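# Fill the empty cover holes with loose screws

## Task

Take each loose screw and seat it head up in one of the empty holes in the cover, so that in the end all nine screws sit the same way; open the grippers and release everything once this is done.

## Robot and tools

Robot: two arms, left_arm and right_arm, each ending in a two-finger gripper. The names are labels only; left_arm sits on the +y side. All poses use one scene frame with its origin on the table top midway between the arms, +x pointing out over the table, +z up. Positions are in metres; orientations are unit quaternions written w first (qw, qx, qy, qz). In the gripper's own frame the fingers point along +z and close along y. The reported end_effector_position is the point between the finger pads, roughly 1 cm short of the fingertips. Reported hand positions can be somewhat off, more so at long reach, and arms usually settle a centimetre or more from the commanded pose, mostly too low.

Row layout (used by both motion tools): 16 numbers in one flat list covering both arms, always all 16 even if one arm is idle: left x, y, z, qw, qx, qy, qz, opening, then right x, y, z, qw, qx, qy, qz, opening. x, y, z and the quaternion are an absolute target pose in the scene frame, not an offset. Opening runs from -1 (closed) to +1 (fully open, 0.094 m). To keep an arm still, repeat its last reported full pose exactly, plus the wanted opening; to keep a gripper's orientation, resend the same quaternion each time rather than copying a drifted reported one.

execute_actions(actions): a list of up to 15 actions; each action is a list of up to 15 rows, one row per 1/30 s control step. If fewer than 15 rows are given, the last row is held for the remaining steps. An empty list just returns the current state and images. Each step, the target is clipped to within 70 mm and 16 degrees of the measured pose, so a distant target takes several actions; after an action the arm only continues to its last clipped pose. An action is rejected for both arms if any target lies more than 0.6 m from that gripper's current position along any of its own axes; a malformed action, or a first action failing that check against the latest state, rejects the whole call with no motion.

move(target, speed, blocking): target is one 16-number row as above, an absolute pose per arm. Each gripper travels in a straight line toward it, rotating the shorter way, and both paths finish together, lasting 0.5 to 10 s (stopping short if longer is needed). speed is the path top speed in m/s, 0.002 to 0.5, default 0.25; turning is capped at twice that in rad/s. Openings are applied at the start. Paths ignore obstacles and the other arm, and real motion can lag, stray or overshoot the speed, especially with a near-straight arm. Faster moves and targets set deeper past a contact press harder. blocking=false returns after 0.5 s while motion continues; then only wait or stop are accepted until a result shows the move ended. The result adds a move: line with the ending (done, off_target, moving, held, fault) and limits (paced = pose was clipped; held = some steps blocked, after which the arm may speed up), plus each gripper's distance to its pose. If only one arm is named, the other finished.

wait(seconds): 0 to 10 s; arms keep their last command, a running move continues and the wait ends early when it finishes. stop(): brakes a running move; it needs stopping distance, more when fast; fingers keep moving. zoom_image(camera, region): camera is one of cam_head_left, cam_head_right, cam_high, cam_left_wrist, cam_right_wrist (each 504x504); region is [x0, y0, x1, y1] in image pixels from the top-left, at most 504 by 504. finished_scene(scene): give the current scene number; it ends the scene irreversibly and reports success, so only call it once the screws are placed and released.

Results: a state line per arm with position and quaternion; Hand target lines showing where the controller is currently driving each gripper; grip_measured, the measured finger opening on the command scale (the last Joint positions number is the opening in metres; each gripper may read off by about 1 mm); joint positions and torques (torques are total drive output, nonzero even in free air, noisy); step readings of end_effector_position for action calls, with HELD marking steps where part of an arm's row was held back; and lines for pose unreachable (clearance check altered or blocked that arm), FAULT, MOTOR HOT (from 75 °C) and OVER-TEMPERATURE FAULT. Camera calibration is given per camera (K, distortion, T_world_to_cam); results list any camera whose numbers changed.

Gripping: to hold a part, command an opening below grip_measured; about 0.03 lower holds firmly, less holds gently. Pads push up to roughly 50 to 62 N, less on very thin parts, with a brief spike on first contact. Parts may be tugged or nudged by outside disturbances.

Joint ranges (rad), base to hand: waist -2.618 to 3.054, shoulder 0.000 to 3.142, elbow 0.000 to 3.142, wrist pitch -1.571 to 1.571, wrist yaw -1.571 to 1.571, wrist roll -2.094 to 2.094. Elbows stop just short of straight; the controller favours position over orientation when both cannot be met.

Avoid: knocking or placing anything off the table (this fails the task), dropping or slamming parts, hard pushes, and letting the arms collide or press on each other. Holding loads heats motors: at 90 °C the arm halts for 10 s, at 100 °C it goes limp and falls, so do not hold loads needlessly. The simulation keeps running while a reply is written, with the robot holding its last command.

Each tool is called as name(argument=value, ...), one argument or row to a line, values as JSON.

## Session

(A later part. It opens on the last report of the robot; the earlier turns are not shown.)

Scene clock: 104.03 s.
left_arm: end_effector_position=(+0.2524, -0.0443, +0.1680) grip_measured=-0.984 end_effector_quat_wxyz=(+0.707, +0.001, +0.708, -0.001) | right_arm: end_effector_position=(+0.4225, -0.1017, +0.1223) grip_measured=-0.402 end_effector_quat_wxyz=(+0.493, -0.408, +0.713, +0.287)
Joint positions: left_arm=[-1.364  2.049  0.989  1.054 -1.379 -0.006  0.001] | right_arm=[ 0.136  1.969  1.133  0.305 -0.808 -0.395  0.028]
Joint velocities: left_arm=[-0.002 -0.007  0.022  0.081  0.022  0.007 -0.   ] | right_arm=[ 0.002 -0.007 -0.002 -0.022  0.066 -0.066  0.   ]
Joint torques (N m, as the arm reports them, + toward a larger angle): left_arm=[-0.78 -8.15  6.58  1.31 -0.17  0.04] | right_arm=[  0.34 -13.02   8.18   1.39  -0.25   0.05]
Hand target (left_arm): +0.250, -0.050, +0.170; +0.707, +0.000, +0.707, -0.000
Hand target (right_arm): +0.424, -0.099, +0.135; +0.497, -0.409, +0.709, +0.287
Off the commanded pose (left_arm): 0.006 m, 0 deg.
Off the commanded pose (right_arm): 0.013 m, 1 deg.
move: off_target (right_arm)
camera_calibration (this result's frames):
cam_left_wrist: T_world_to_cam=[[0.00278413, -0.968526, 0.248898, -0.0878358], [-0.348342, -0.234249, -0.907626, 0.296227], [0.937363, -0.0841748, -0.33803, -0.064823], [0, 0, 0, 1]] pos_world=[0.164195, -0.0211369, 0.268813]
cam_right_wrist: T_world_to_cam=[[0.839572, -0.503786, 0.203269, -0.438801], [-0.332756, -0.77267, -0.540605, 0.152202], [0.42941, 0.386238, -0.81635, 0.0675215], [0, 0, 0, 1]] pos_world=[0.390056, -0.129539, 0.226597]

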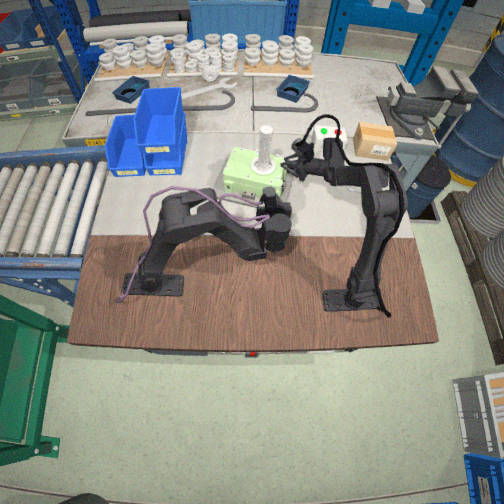

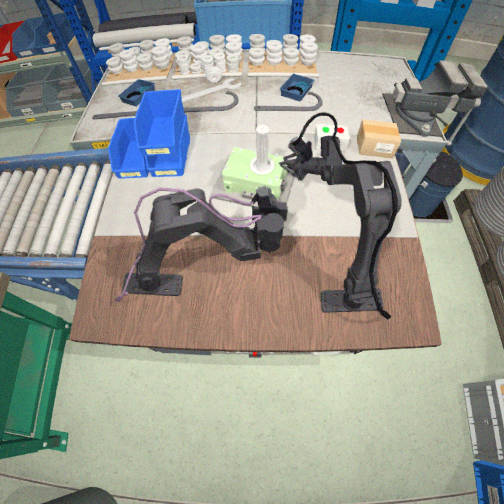

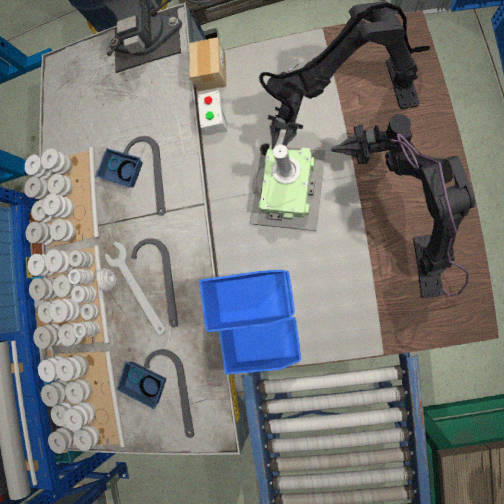

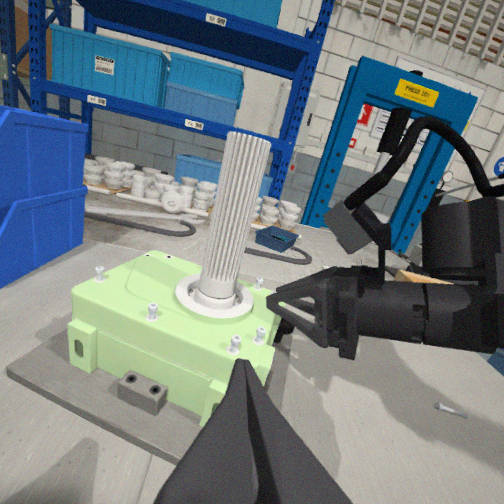

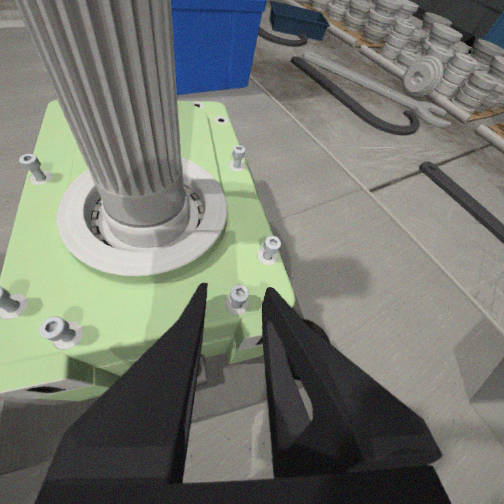

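move(
  target=[0.25,-0.05,0.17,0.707,0,0.707,0,-1, 0.41,-0.13,0.2,0.612,-0.354,0.612,0.354,0],
)

move(
  target=[0.25,-0.05,0.17,0.707,0,0.707,0,-1, 0.387,-0.40,0.13,0,-0.707,0.707,0,0],
)

Scene clock: 105.90 s.
left_arm: end_effector_position=(+0.2524, -0.0443, +0.1680) grip_measured=-0.984 end_effector_quat_wxyz=(+0.707, +0.001, +0.708, -0.001) | right_arm: end_effector_position=(+0.4125, -0.1277, +0.1997) grip_measured=-0.002 end_effector_quat_wxyz=(+0.613, -0.359, +0.611, +0.349)
Joint positions: left_arm=[-1.364  2.049  0.989  1.054 -1.379 -0.006  0.001] | right_arm=[ 0.048  1.925  0.968  0.951 -0.973 -0.018  0.047]
Joint velocities: left_arm=[-0.002 -0.007  0.002 -0.022 -0.051 -0.022 -0.   ] | right_arm=[-0.002 -0.002 -0.012  0.022  0.037  0.037 -0.   ]
Joint torques (N m, as the arm reports them, + toward a larger angle): left_arm=[-0.79 -8.16  6.58  1.31 -0.17  0.03] | right_arm=[ -0.36 -11.46   4.96   1.6   -0.08   0.05]
Hand target (left_arm): +0.250, -0.050, +0.170; +0.707, +0.000, +0.707, -0.000
Hand target (right_arm): +0.409, -0.130, +0.199; +0.611, -0.356, +0.613, +0.352
Off the commanded pose (left_arm): 0.006 m, 0 deg.
Off the commanded pose (right_arm): 0.003 m, 1 deg.
move: done
camera_calibration (this result's frames):
cam_left_wrist: T_world_to_cam=[[0.00278413, -0.968526, 0.248898, -0.0878358], [-0.348342, -0.234249, -0.907626, 0.296227], [0.937363, -0.0841748, -0.33803, -0.064823], [0, 0, 0, 1]] pos_world=[0.164195, -0.0211369, 0.268813]
cam_right_wrist: T_world_to_cam=[[0.802474, -0.560141, 0.205615, -0.451695], [-0.197001, -0.573988, -0.794813, 0.190753], [0.563228, 0.597311, -0.570959, 0.0677748], [0, 0, 0, 1]] pos_world=[0.361879, -0.184005, 0.283185]

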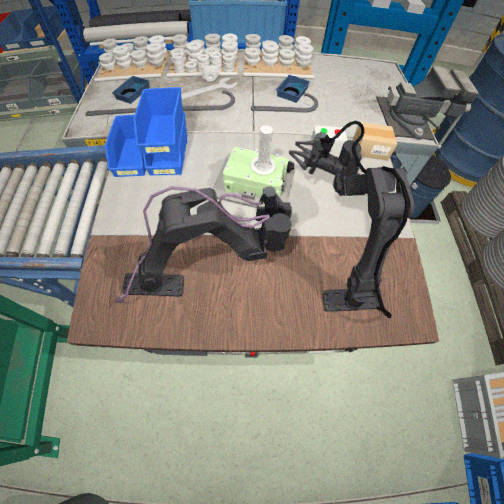

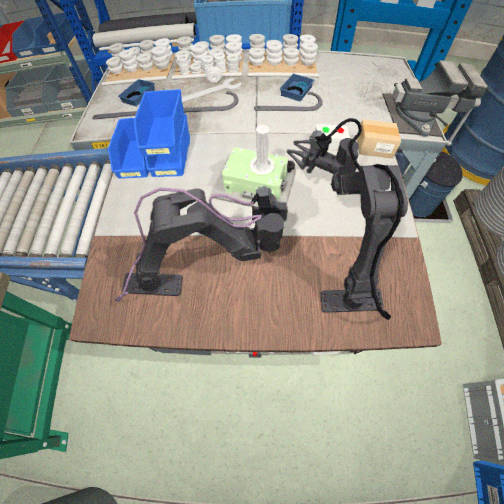

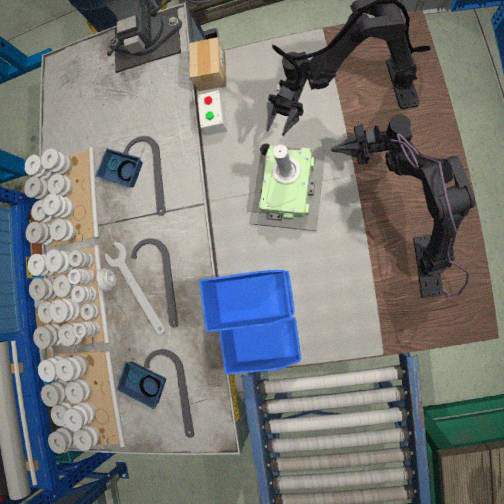

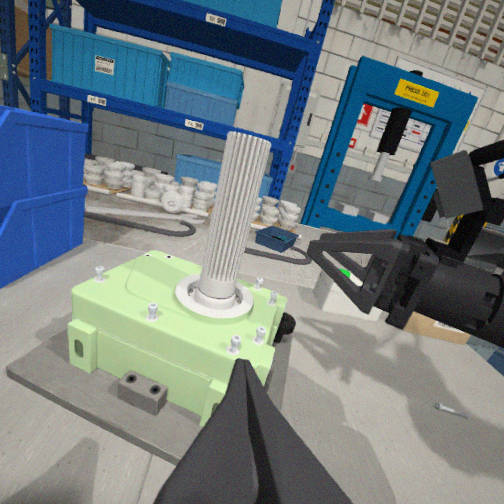

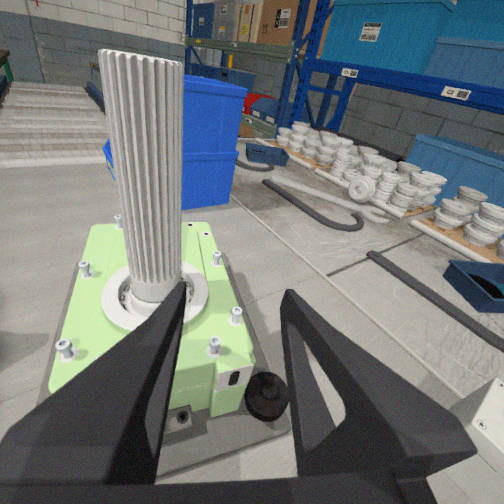

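Scene clock: 109.70 s.
left_arm: end_effector_position=(+0.2524, -0.0443, +0.1680) grip_measured=-0.984 end_effector_quat_wxyz=(+0.707, +0.001, +0.708, -0.001) | right_arm: end_effector_position=(+0.3883, -0.3959, +0.1318) grip_measured=-0.002 end_effector_quat_wxyz=(-0.013, +0.704, -0.710, +0.009)
Joint positions: left_arm=[-1.364  2.049  0.989  1.054 -1.379 -0.006  0.001] | right_arm=[-0.227  2.28   2.285 -1.547 -0.013 -1.762  0.047]
Joint velocities: left_arm=[ 0.012 -0.002 -0.012  0.007 -0.007  0.007  0.   ] | right_arm=[ 0.007  0.002 -0.022 -0.007  0.007 -0.022  0.   ]
Joint torques (N m, as the arm reports them, + toward a larger angle): left_arm=[-0.78 -8.17  6.57  1.31 -0.18  0.04] | right_arm=[ -0.35 -12.17   7.86   0.17  -0.04  -0.11]
Hand target (left_arm): +0.250, -0.050, +0.170; +0.707, +0.000, +0.707, -0.000
Hand target (right_arm): +0.388, -0.399, +0.129; -0.008, +0.704, -0.710, +0.003
Off the commanded pose (left_arm): 0.006 m, 0 deg.
Off the commanded pose (right_arm): 0.005 m, 2 deg.
joint sent to its limit (right arm) — the command would take joint 4 (wrist pitch) past its lower limit, so that joint was sent only as far as its limit.
move: done
camera_calibration (this result's frames):
cam_left_wrist: T_world_to_cam=[[0.00278413, -0.968526, 0.248898, -0.0878358], [-0.348342, -0.234249, -0.907626, 0.296227], [0.937363, -0.0841748, -0.33803, -0.064823], [0, 0, 0, 1]] pos_world=[0.164195, -0.0211369, 0.268813]
cam_right_wrist: T_world_to_cam=[[0.975904, 0.18394, 0.117377, -0.329628], [0.0802843, -0.802891, 0.590695, -0.40276], [0.202893, -0.567038, -0.798312, -0.088248], [0, 0, 0, 1]] pos_world=[0.371926, -0.312781, 0.20615]

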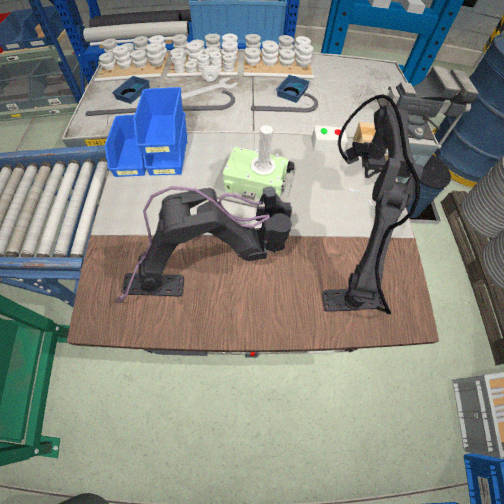

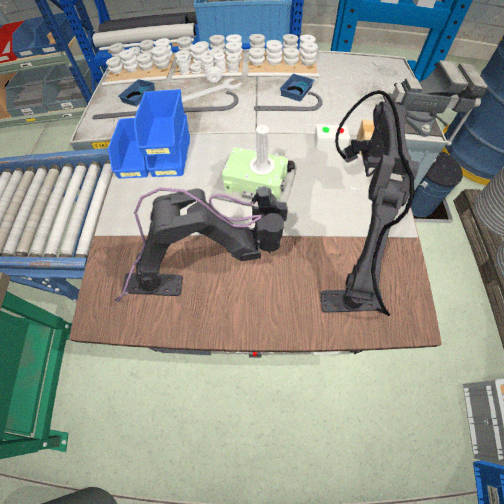

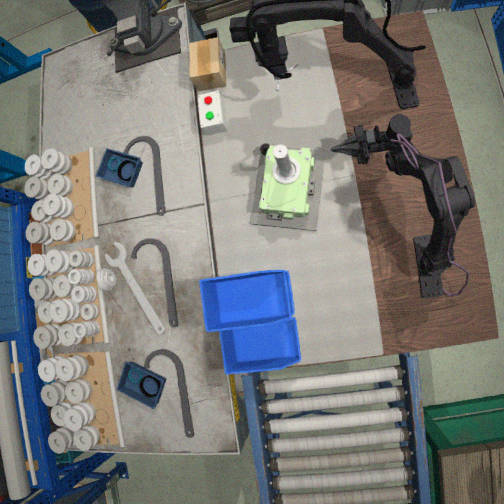

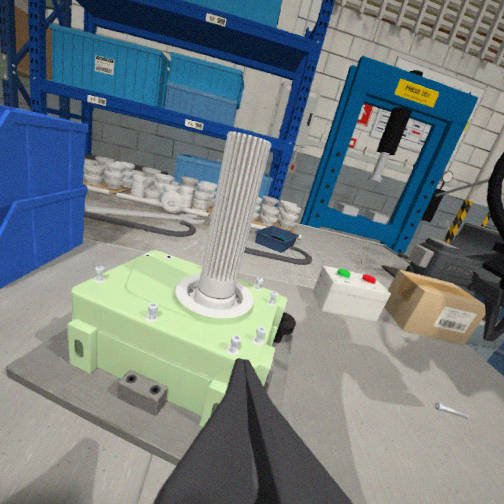

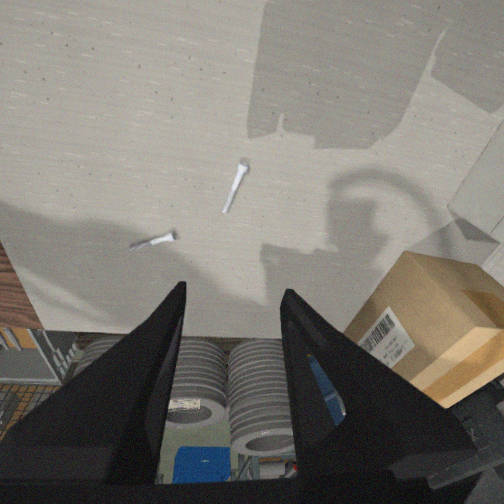

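move(
  target=[0.25,-0.05,0.17,0.707,0,0.707,0,-1, 0.39,-0.33,0.07,0,-0.707,0.707,0,0],
)

Scene clock: 110.90 s.
left_arm: end_effector_position=(+0.2524, -0.0443, +0.1680) grip_measured=-0.984 end_effector_quat_wxyz=(+0.707, +0.001, +0.708, -0.001) | right_arm: end_effector_position=(+0.3924, -0.3270, +0.0666) grip_measured=-0.002 end_effector_quat_wxyz=(+0.002, +0.711, -0.703, -0.003)
Joint positions: left_arm=[-1.364  2.049  0.989  1.054 -1.379 -0.006  0.001] | right_arm=[-0.066  2.27   2.007 -1.316 -0.    -1.621  0.047]
Joint velocities: left_arm=[-0.007 -0.007 -0.002 -0.051 -0.007 -0.051  0.   ] | right_arm=[-0.007  0.002 -0.002  0.066 -0.081 -0.022 -0.   ]
Joint torques (N m, as the arm reports them, + toward a larger angle): left_arm=[-0.79 -8.17  6.58  1.32 -0.17  0.04] | right_arm=[ -0.5  -15.41   4.87   0.31   0.01   0.04]
Hand target (left_arm): +0.250, -0.050, +0.170; +0.707, +0.000, +0.707, -0.000
Hand target (right_arm): +0.390, -0.330, +0.070; +0.000, +0.707, -0.707, -0.001
Off the commanded pose (left_arm): 0.006 m, 0 deg.
Off the commanded pose (right_arm): 0.005 m, 1 deg.
move: done
camera_calibration (this result's frames):
cam_left_wrist: T_world_to_cam=[[0.00278413, -0.968526, 0.248898, -0.0878358], [-0.348342, -0.234249, -0.907626, 0.296227], [0.937363, -0.0841748, -0.33803, -0.064823], [0, 0, 0, 1]] pos_world=[0.164195, -0.0211369, 0.268813]
cam_right_wrist: T_world_to_cam=[[0.975777, 0.204135, 0.0786595, -0.329387], [0.119076, -0.797233, 0.591811, -0.322764], [0.183519, -0.56811, -0.802229, -0.0944807], [0, 0, 0, 1]] pos_world=[0.377181, -0.243754, 0.14113]

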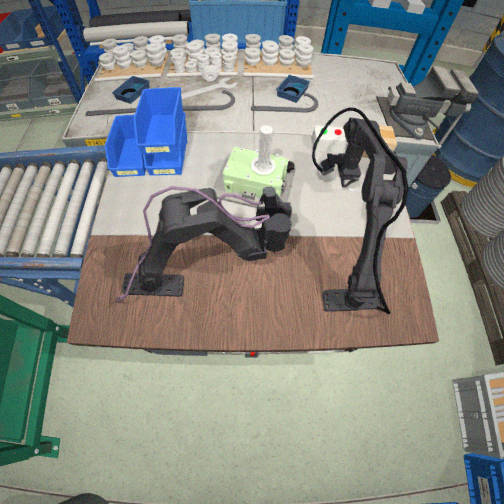

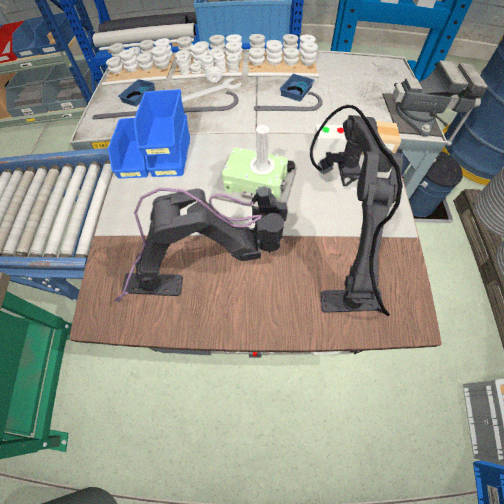

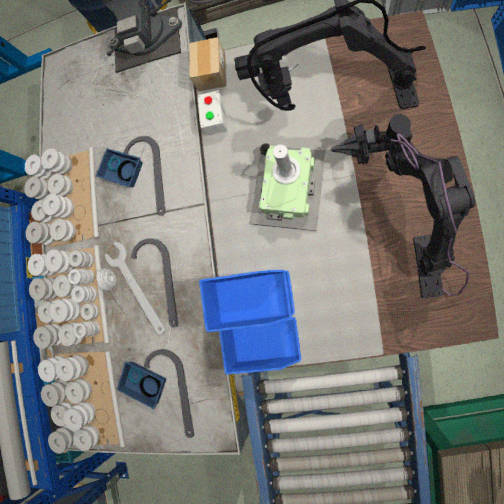

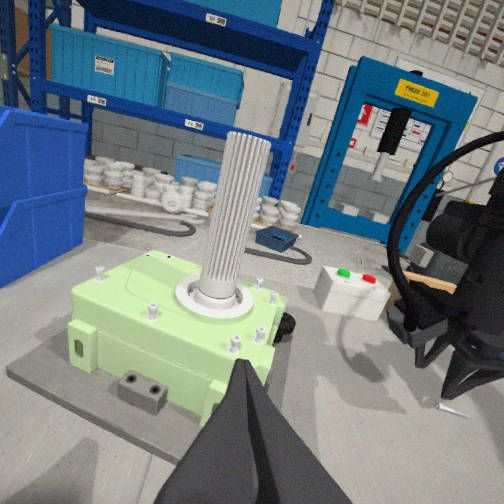

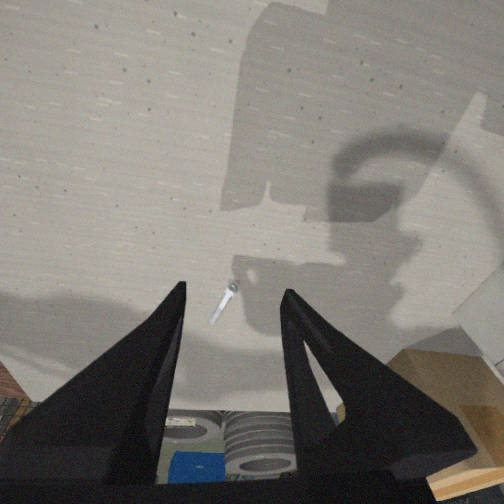

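move(
  target=[0.25,-0.05,0.17,0.707,0,0.707,0,-1, 0.398,-0.383,0.05,0,0.61,-0.79,0,0],
)

move(
  target=[0.25,-0.05,0.17,0.707,0,0.707,0,-1, 0.398,-0.383,0.006,0,0.61,-0.79,0,0],
  speed=0.08,
)

move(
  target=[0.25,-0.05,0.17,0.707,0,0.707,0,-1, 0.398,-0.383,0.006,0,0.61,-0.79,0,-1],
)

move(
  target=[0.25,-0.05,0.17,0.707,0,0.707,0,-1, 0.398,-0.36,0.1,0,0.61,-0.79,0,-1],
)

Scene clock: 112.17 s.
left_arm: end_effector_position=(+0.2524, -0.0443, +0.1680) grip_measured=-0.984 end_effector_quat_wxyz=(+0.707, +0.001, +0.708, -0.001) | right_arm: end_effector_position=(+0.3953, -0.3829, +0.0543) grip_measured=-0.002 end_effector_quat_wxyz=(+0.000, -0.614, +0.789, -0.003)
Joint positions: left_arm=[-1.364  2.049  0.989  1.054 -1.379 -0.006  0.001] | right_arm=[-0.189  2.299  2.007 -1.275  0.003 -1.484  0.047]
Joint velocities: left_arm=[-0.012  0.002 -0.032 -0.022 -0.007 -0.007 -0.   ] | right_arm=[-0.002 -0.007 -0.012 -0.037  0.007  0.007 -0.   ]
Joint torques (N m, as the arm reports them, + toward a larger angle): left_arm=[-0.78 -8.16  6.57  1.31 -0.17  0.04] | right_arm=[ -0.01 -13.03   6.99   0.31  -0.02   0.04]
Hand target (left_arm): +0.250, -0.050, +0.170; +0.707, +0.000, +0.707, -0.000
Hand target (right_arm): +0.398, -0.383, +0.050; +0.000, -0.611, +0.791, -0.001
Off the commanded pose (left_arm): 0.006 m, 0 deg.
Off the commanded pose (right_arm): 0.005 m, 1 deg.
move: done
camera_calibration (this result's frames):
cam_left_wrist: T_world_to_cam=[[0.00278413, -0.968526, 0.248898, -0.0878358], [-0.348342, -0.234249, -0.907626, 0.296227], [0.937363, -0.0841748, -0.33803, -0.064823], [0, 0, 0, 1]] pos_world=[0.164195, -0.0211369, 0.268813]
cam_right_wrist: T_world_to_cam=[[0.994565, -0.0527985, 0.0897343, -0.426325], [-0.096103, -0.797103, 0.596147, -0.275545], [0.0400518, -0.601531, -0.797845, -0.093016], [0, 0, 0, 1]] pos_world=[0.401253, -0.298099, 0.128309]

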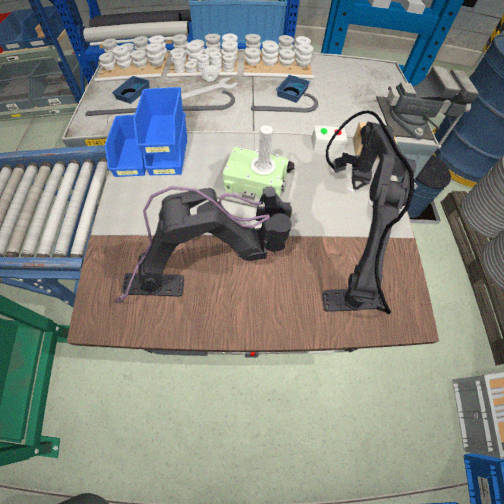

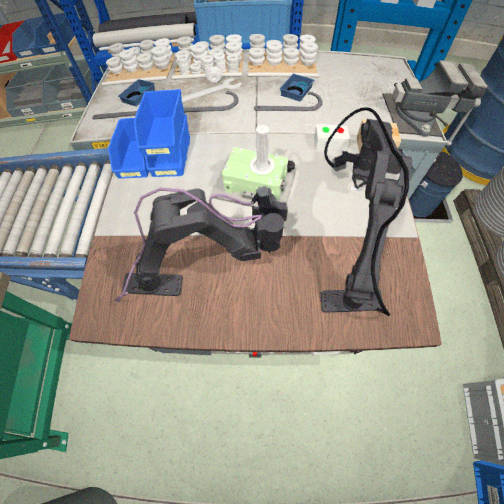

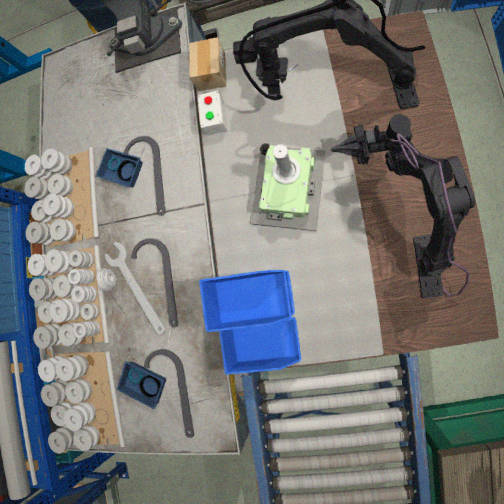

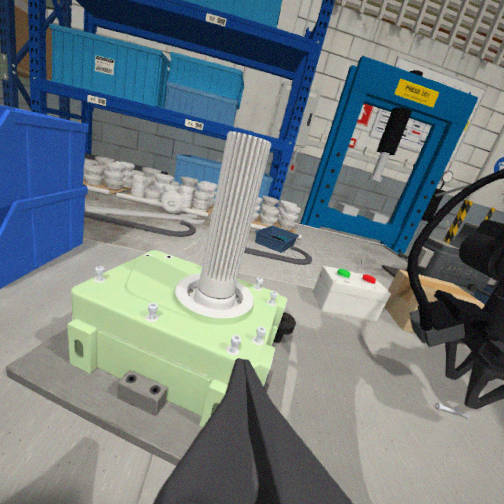

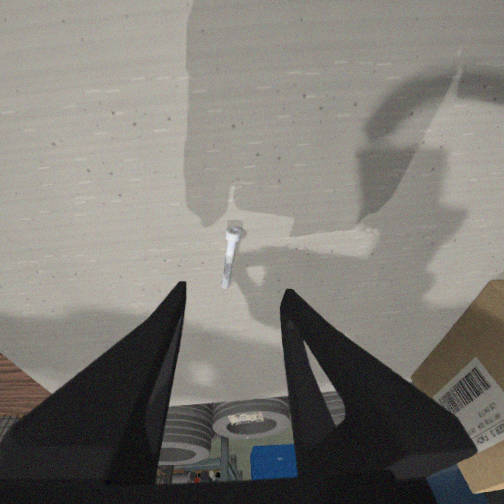

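Scene clock: 113.20 s.
left_arm: end_effector_position=(+0.2524, -0.0443, +0.1680) grip_measured=-0.984 end_effector_quat_wxyz=(+0.707, +0.001, +0.708, -0.001) | right_arm: end_effector_position=(+0.4006, -0.3839, +0.0176) grip_measured=-0.002 end_effector_quat_wxyz=(+0.006, -0.613, +0.790, -0.009)
Joint positions: left_arm=[-1.364  2.049  0.989  1.054 -1.379 -0.006  0.001] | right_arm=[-0.189  2.324  1.904 -1.129  0.004 -1.482  0.047]
Joint velocities: left_arm=[ 0.022 -0.007 -0.007 -0.007  0.007 -0.007 -0.   ] | right_arm=[-0.002  0.007  0.002 -0.037  0.022 -0.037 -0.001]
Joint torques (N m, as the arm reports them, + toward a larger angle): left_arm=[-0.77 -8.16  6.57  1.31 -0.17  0.04] | right_arm=[ -0.01 -12.69   5.2    0.41  -0.03   0.05]
Hand target (left_arm): +0.250, -0.050, +0.170; +0.707, +0.000, +0.707, -0.000
Hand target (right_arm): +0.398, -0.383, +0.006; -0.000, -0.611, +0.792, +0.000
Off the commanded pose (left_arm): 0.006 m, 0 deg.
Off the commanded pose (right_arm): 0.012 m, 1 deg.
move: off_target (right_arm)
camera_calibration (this result's frames):
cam_left_wrist: T_world_to_cam=[[0.00278413, -0.968526, 0.248898, -0.0878358], [-0.348342, -0.234249, -0.907626, 0.296227], [0.937363, -0.0841748, -0.33803, -0.064823], [0, 0, 0, 1]] pos_world=[0.164195, -0.0211369, 0.268813]
cam_right_wrist: T_world_to_cam=[[0.992801, -0.0551586, 0.106315, -0.428784], [-0.108088, -0.795016, 0.596881, -0.248298], [0.0515993, -0.604075, -0.795255, -0.128724], [0, 0, 0, 1]] pos_world=[0.405502, -0.298811, 0.0914218]

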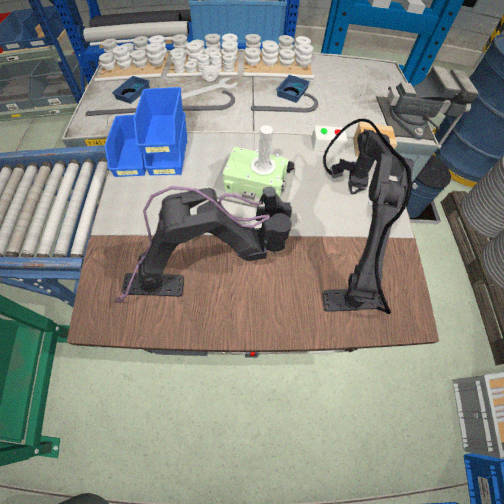

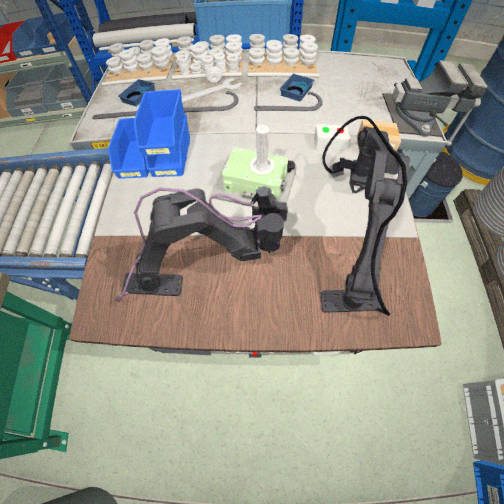

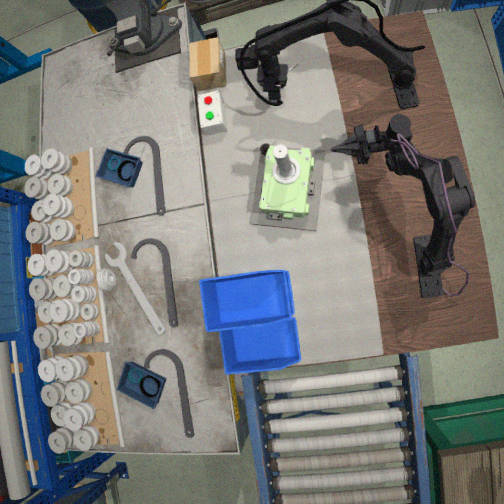

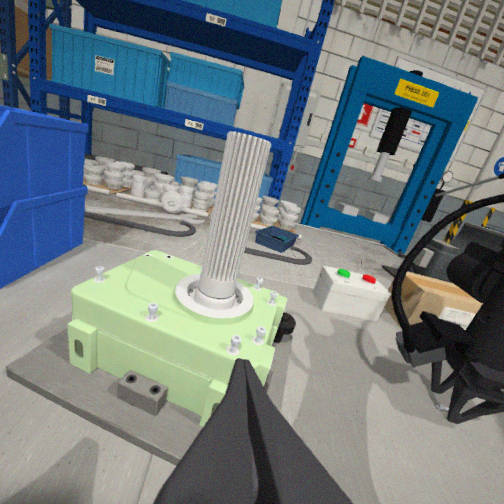

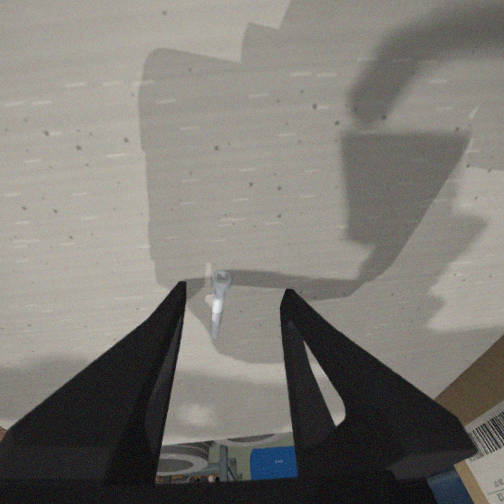

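Scene clock: 113.90 s.
left_arm: end_effector_position=(+0.2524, -0.0443, +0.1680) grip_measured=-0.984 end_effector_quat_wxyz=(+0.707, +0.001, +0.708, -0.001) | right_arm: end_effector_position=(+0.4007, -0.3840, +0.0176) grip_measured=-0.930 end_effector_quat_wxyz=(+0.006, -0.613, +0.790, -0.009)
Joint positions: left_arm=[-1.364  2.049  0.989  1.054 -1.379 -0.006  0.001] | right_arm=[-0.189  2.324  1.904 -1.129  0.004 -1.482  0.003]
Joint velocities: left_arm=[-0.007  0.002 -0.012  0.051 -0.022  0.022 -0.001] | right_arm=[ 0.002 -0.002  0.017 -0.007  0.007 -0.007  0.001]
Joint torques (N m, as the arm reports them, + toward a larger angle): left_arm=[-0.78 -8.16  6.55  1.3  -0.17  0.04] | right_arm=[  0.02 -12.68   5.29   0.41  -0.03   0.05]
Hand target (left_arm): +0.250, -0.050, +0.170; +0.707, +0.000, +0.707, -0.000
Hand target (right_arm): +0.398, -0.383, +0.006; -0.000, -0.611, +0.792, -0.000
Off the commanded pose (left_arm): 0.006 m, 0 deg.
Off the commanded pose (right_arm): 0.012 m, 1 deg.
move: off_target (right_arm)
camera_calibration (this result's frames):
cam_left_wrist: T_world_to_cam=[[0.00278413, -0.968526, 0.248898, -0.0878358], [-0.348342, -0.234249, -0.907626, 0.296227], [0.937363, -0.0841748, -0.33803, -0.064823], [0, 0, 0, 1]] pos_world=[0.164195, -0.0211369, 0.268813]
cam_right_wrist: T_world_to_cam=[[0.992767, -0.0551199, 0.106652, -0.428849], [-0.108282, -0.794754, 0.597194, -0.248182], [0.0518452, -0.604424, -0.794974, -0.129014], [0, 0, 0, 1]] pos_world=[0.405562, -0.298861, 0.0913883]

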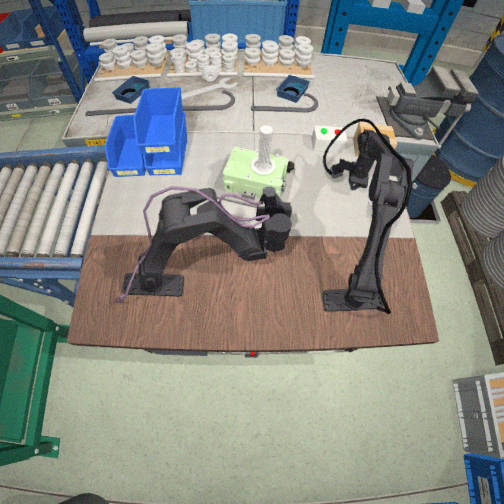

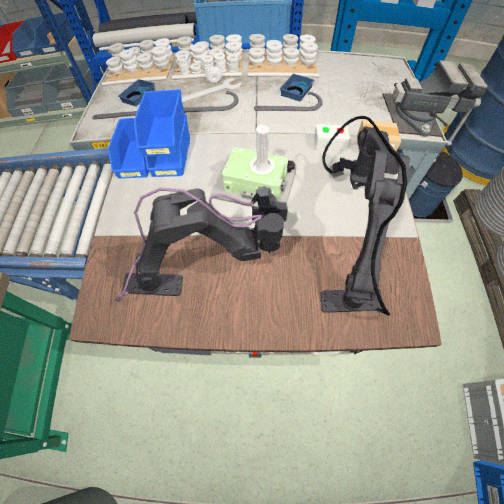

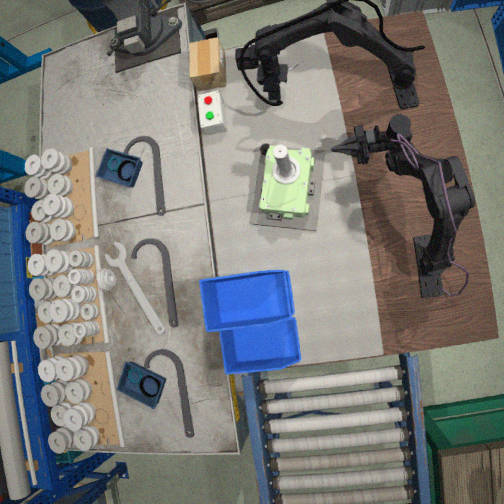

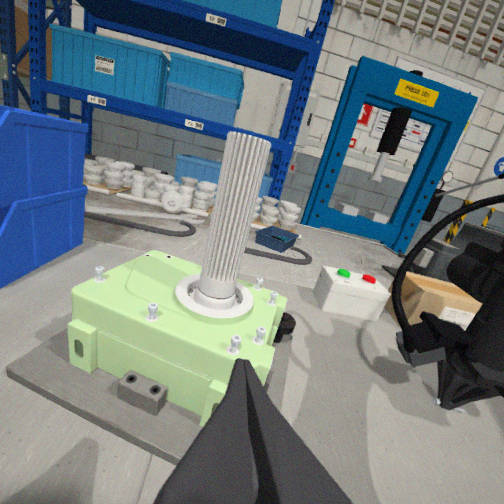

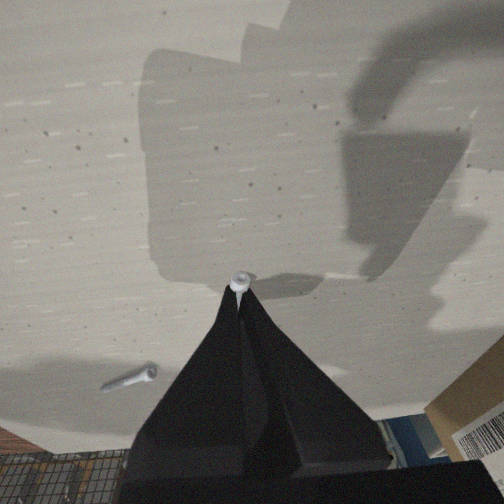

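Scene clock: 115.03 s.
left_arm: end_effector_position=(+0.2524, -0.0443, +0.1680) grip_measured=-0.984 end_effector_quat_wxyz=(+0.707, +0.001, +0.708, -0.001) | right_arm: end_effector_position=(+0.3974, -0.3618, +0.0905) grip_measured=-0.930 end_effector_quat_wxyz=(-0.007, -0.612, +0.791, +0.003)
Joint positions: left_arm=[-1.364  2.049  0.989  1.054 -1.379 -0.006  0.001] | right_arm=[-0.141  2.324  2.194 -1.455  0.005 -1.431  0.003]
Joint velocities: left_arm=[-0.002 -0.007 -0.022  0.022 -0.007 -0.007 -0.   ] | right_arm=[-0.002  0.012  0.012  0.007 -0.007  0.022 -0.001]
Joint torques (N m, as the arm reports them, + toward a larger angle): left_arm=[-0.79 -8.15  6.58  1.31 -0.17  0.04] | right_arm=[  0.22 -15.1    7.87   0.07  -0.04   0.07]
Hand target (left_arm): +0.250, -0.050, +0.170; +0.707, +0.000, +0.707, -0.000
Hand target (right_arm): +0.398, -0.360, +0.100; +0.000, -0.611, +0.791, +0.000
Off the commanded pose (left_arm): 0.006 m, 0 deg.
Off the commanded pose (right_arm): 0.010 m, 1 deg.
move: done
camera_calibration (this result's frames):
cam_left_wrist: T_world_to_cam=[[0.00278413, -0.968526, 0.248898, -0.0878358], [-0.348342, -0.234249, -0.907626, 0.296227], [0.937363, -0.0841748, -0.33803, -0.064823], [0, 0, 0, 1]] pos_world=[0.164195, -0.0211369, 0.268813]
cam_right_wrist: T_world_to_cam=[[0.995734, -0.0581628, 0.0716291, -0.431274], [-0.0895214, -0.797023, 0.597278, -0.282728], [0.0223507, -0.601142, -0.798829, -0.0442283], [0, 0, 0, 1]] pos_world=[0.405113, -0.277013, 0.164428]

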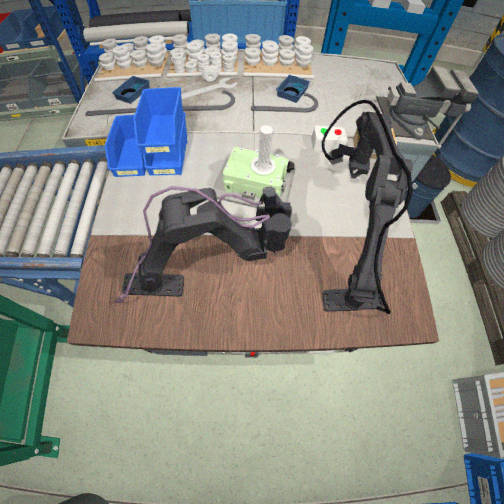

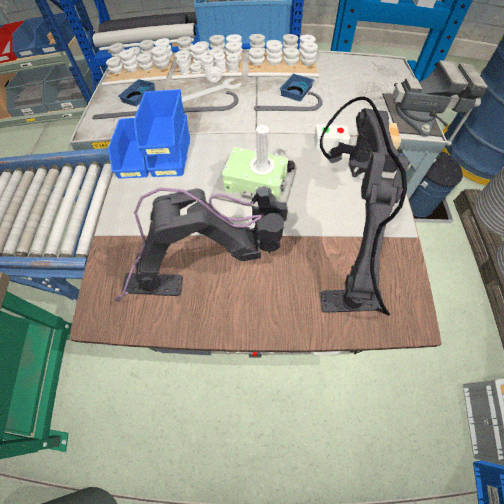

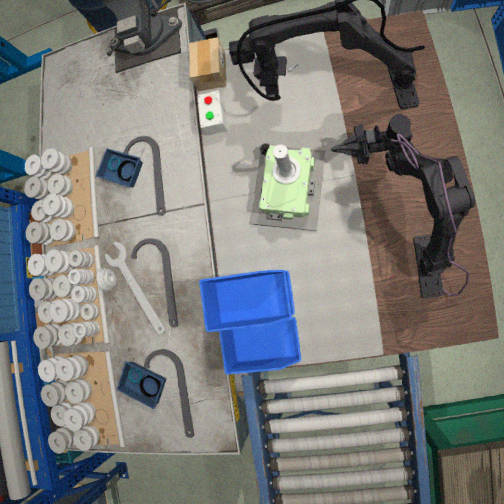

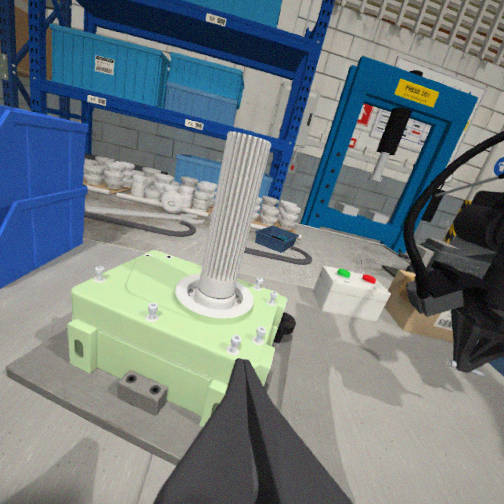

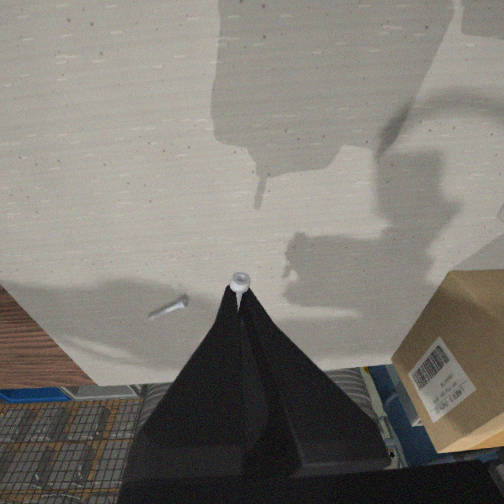

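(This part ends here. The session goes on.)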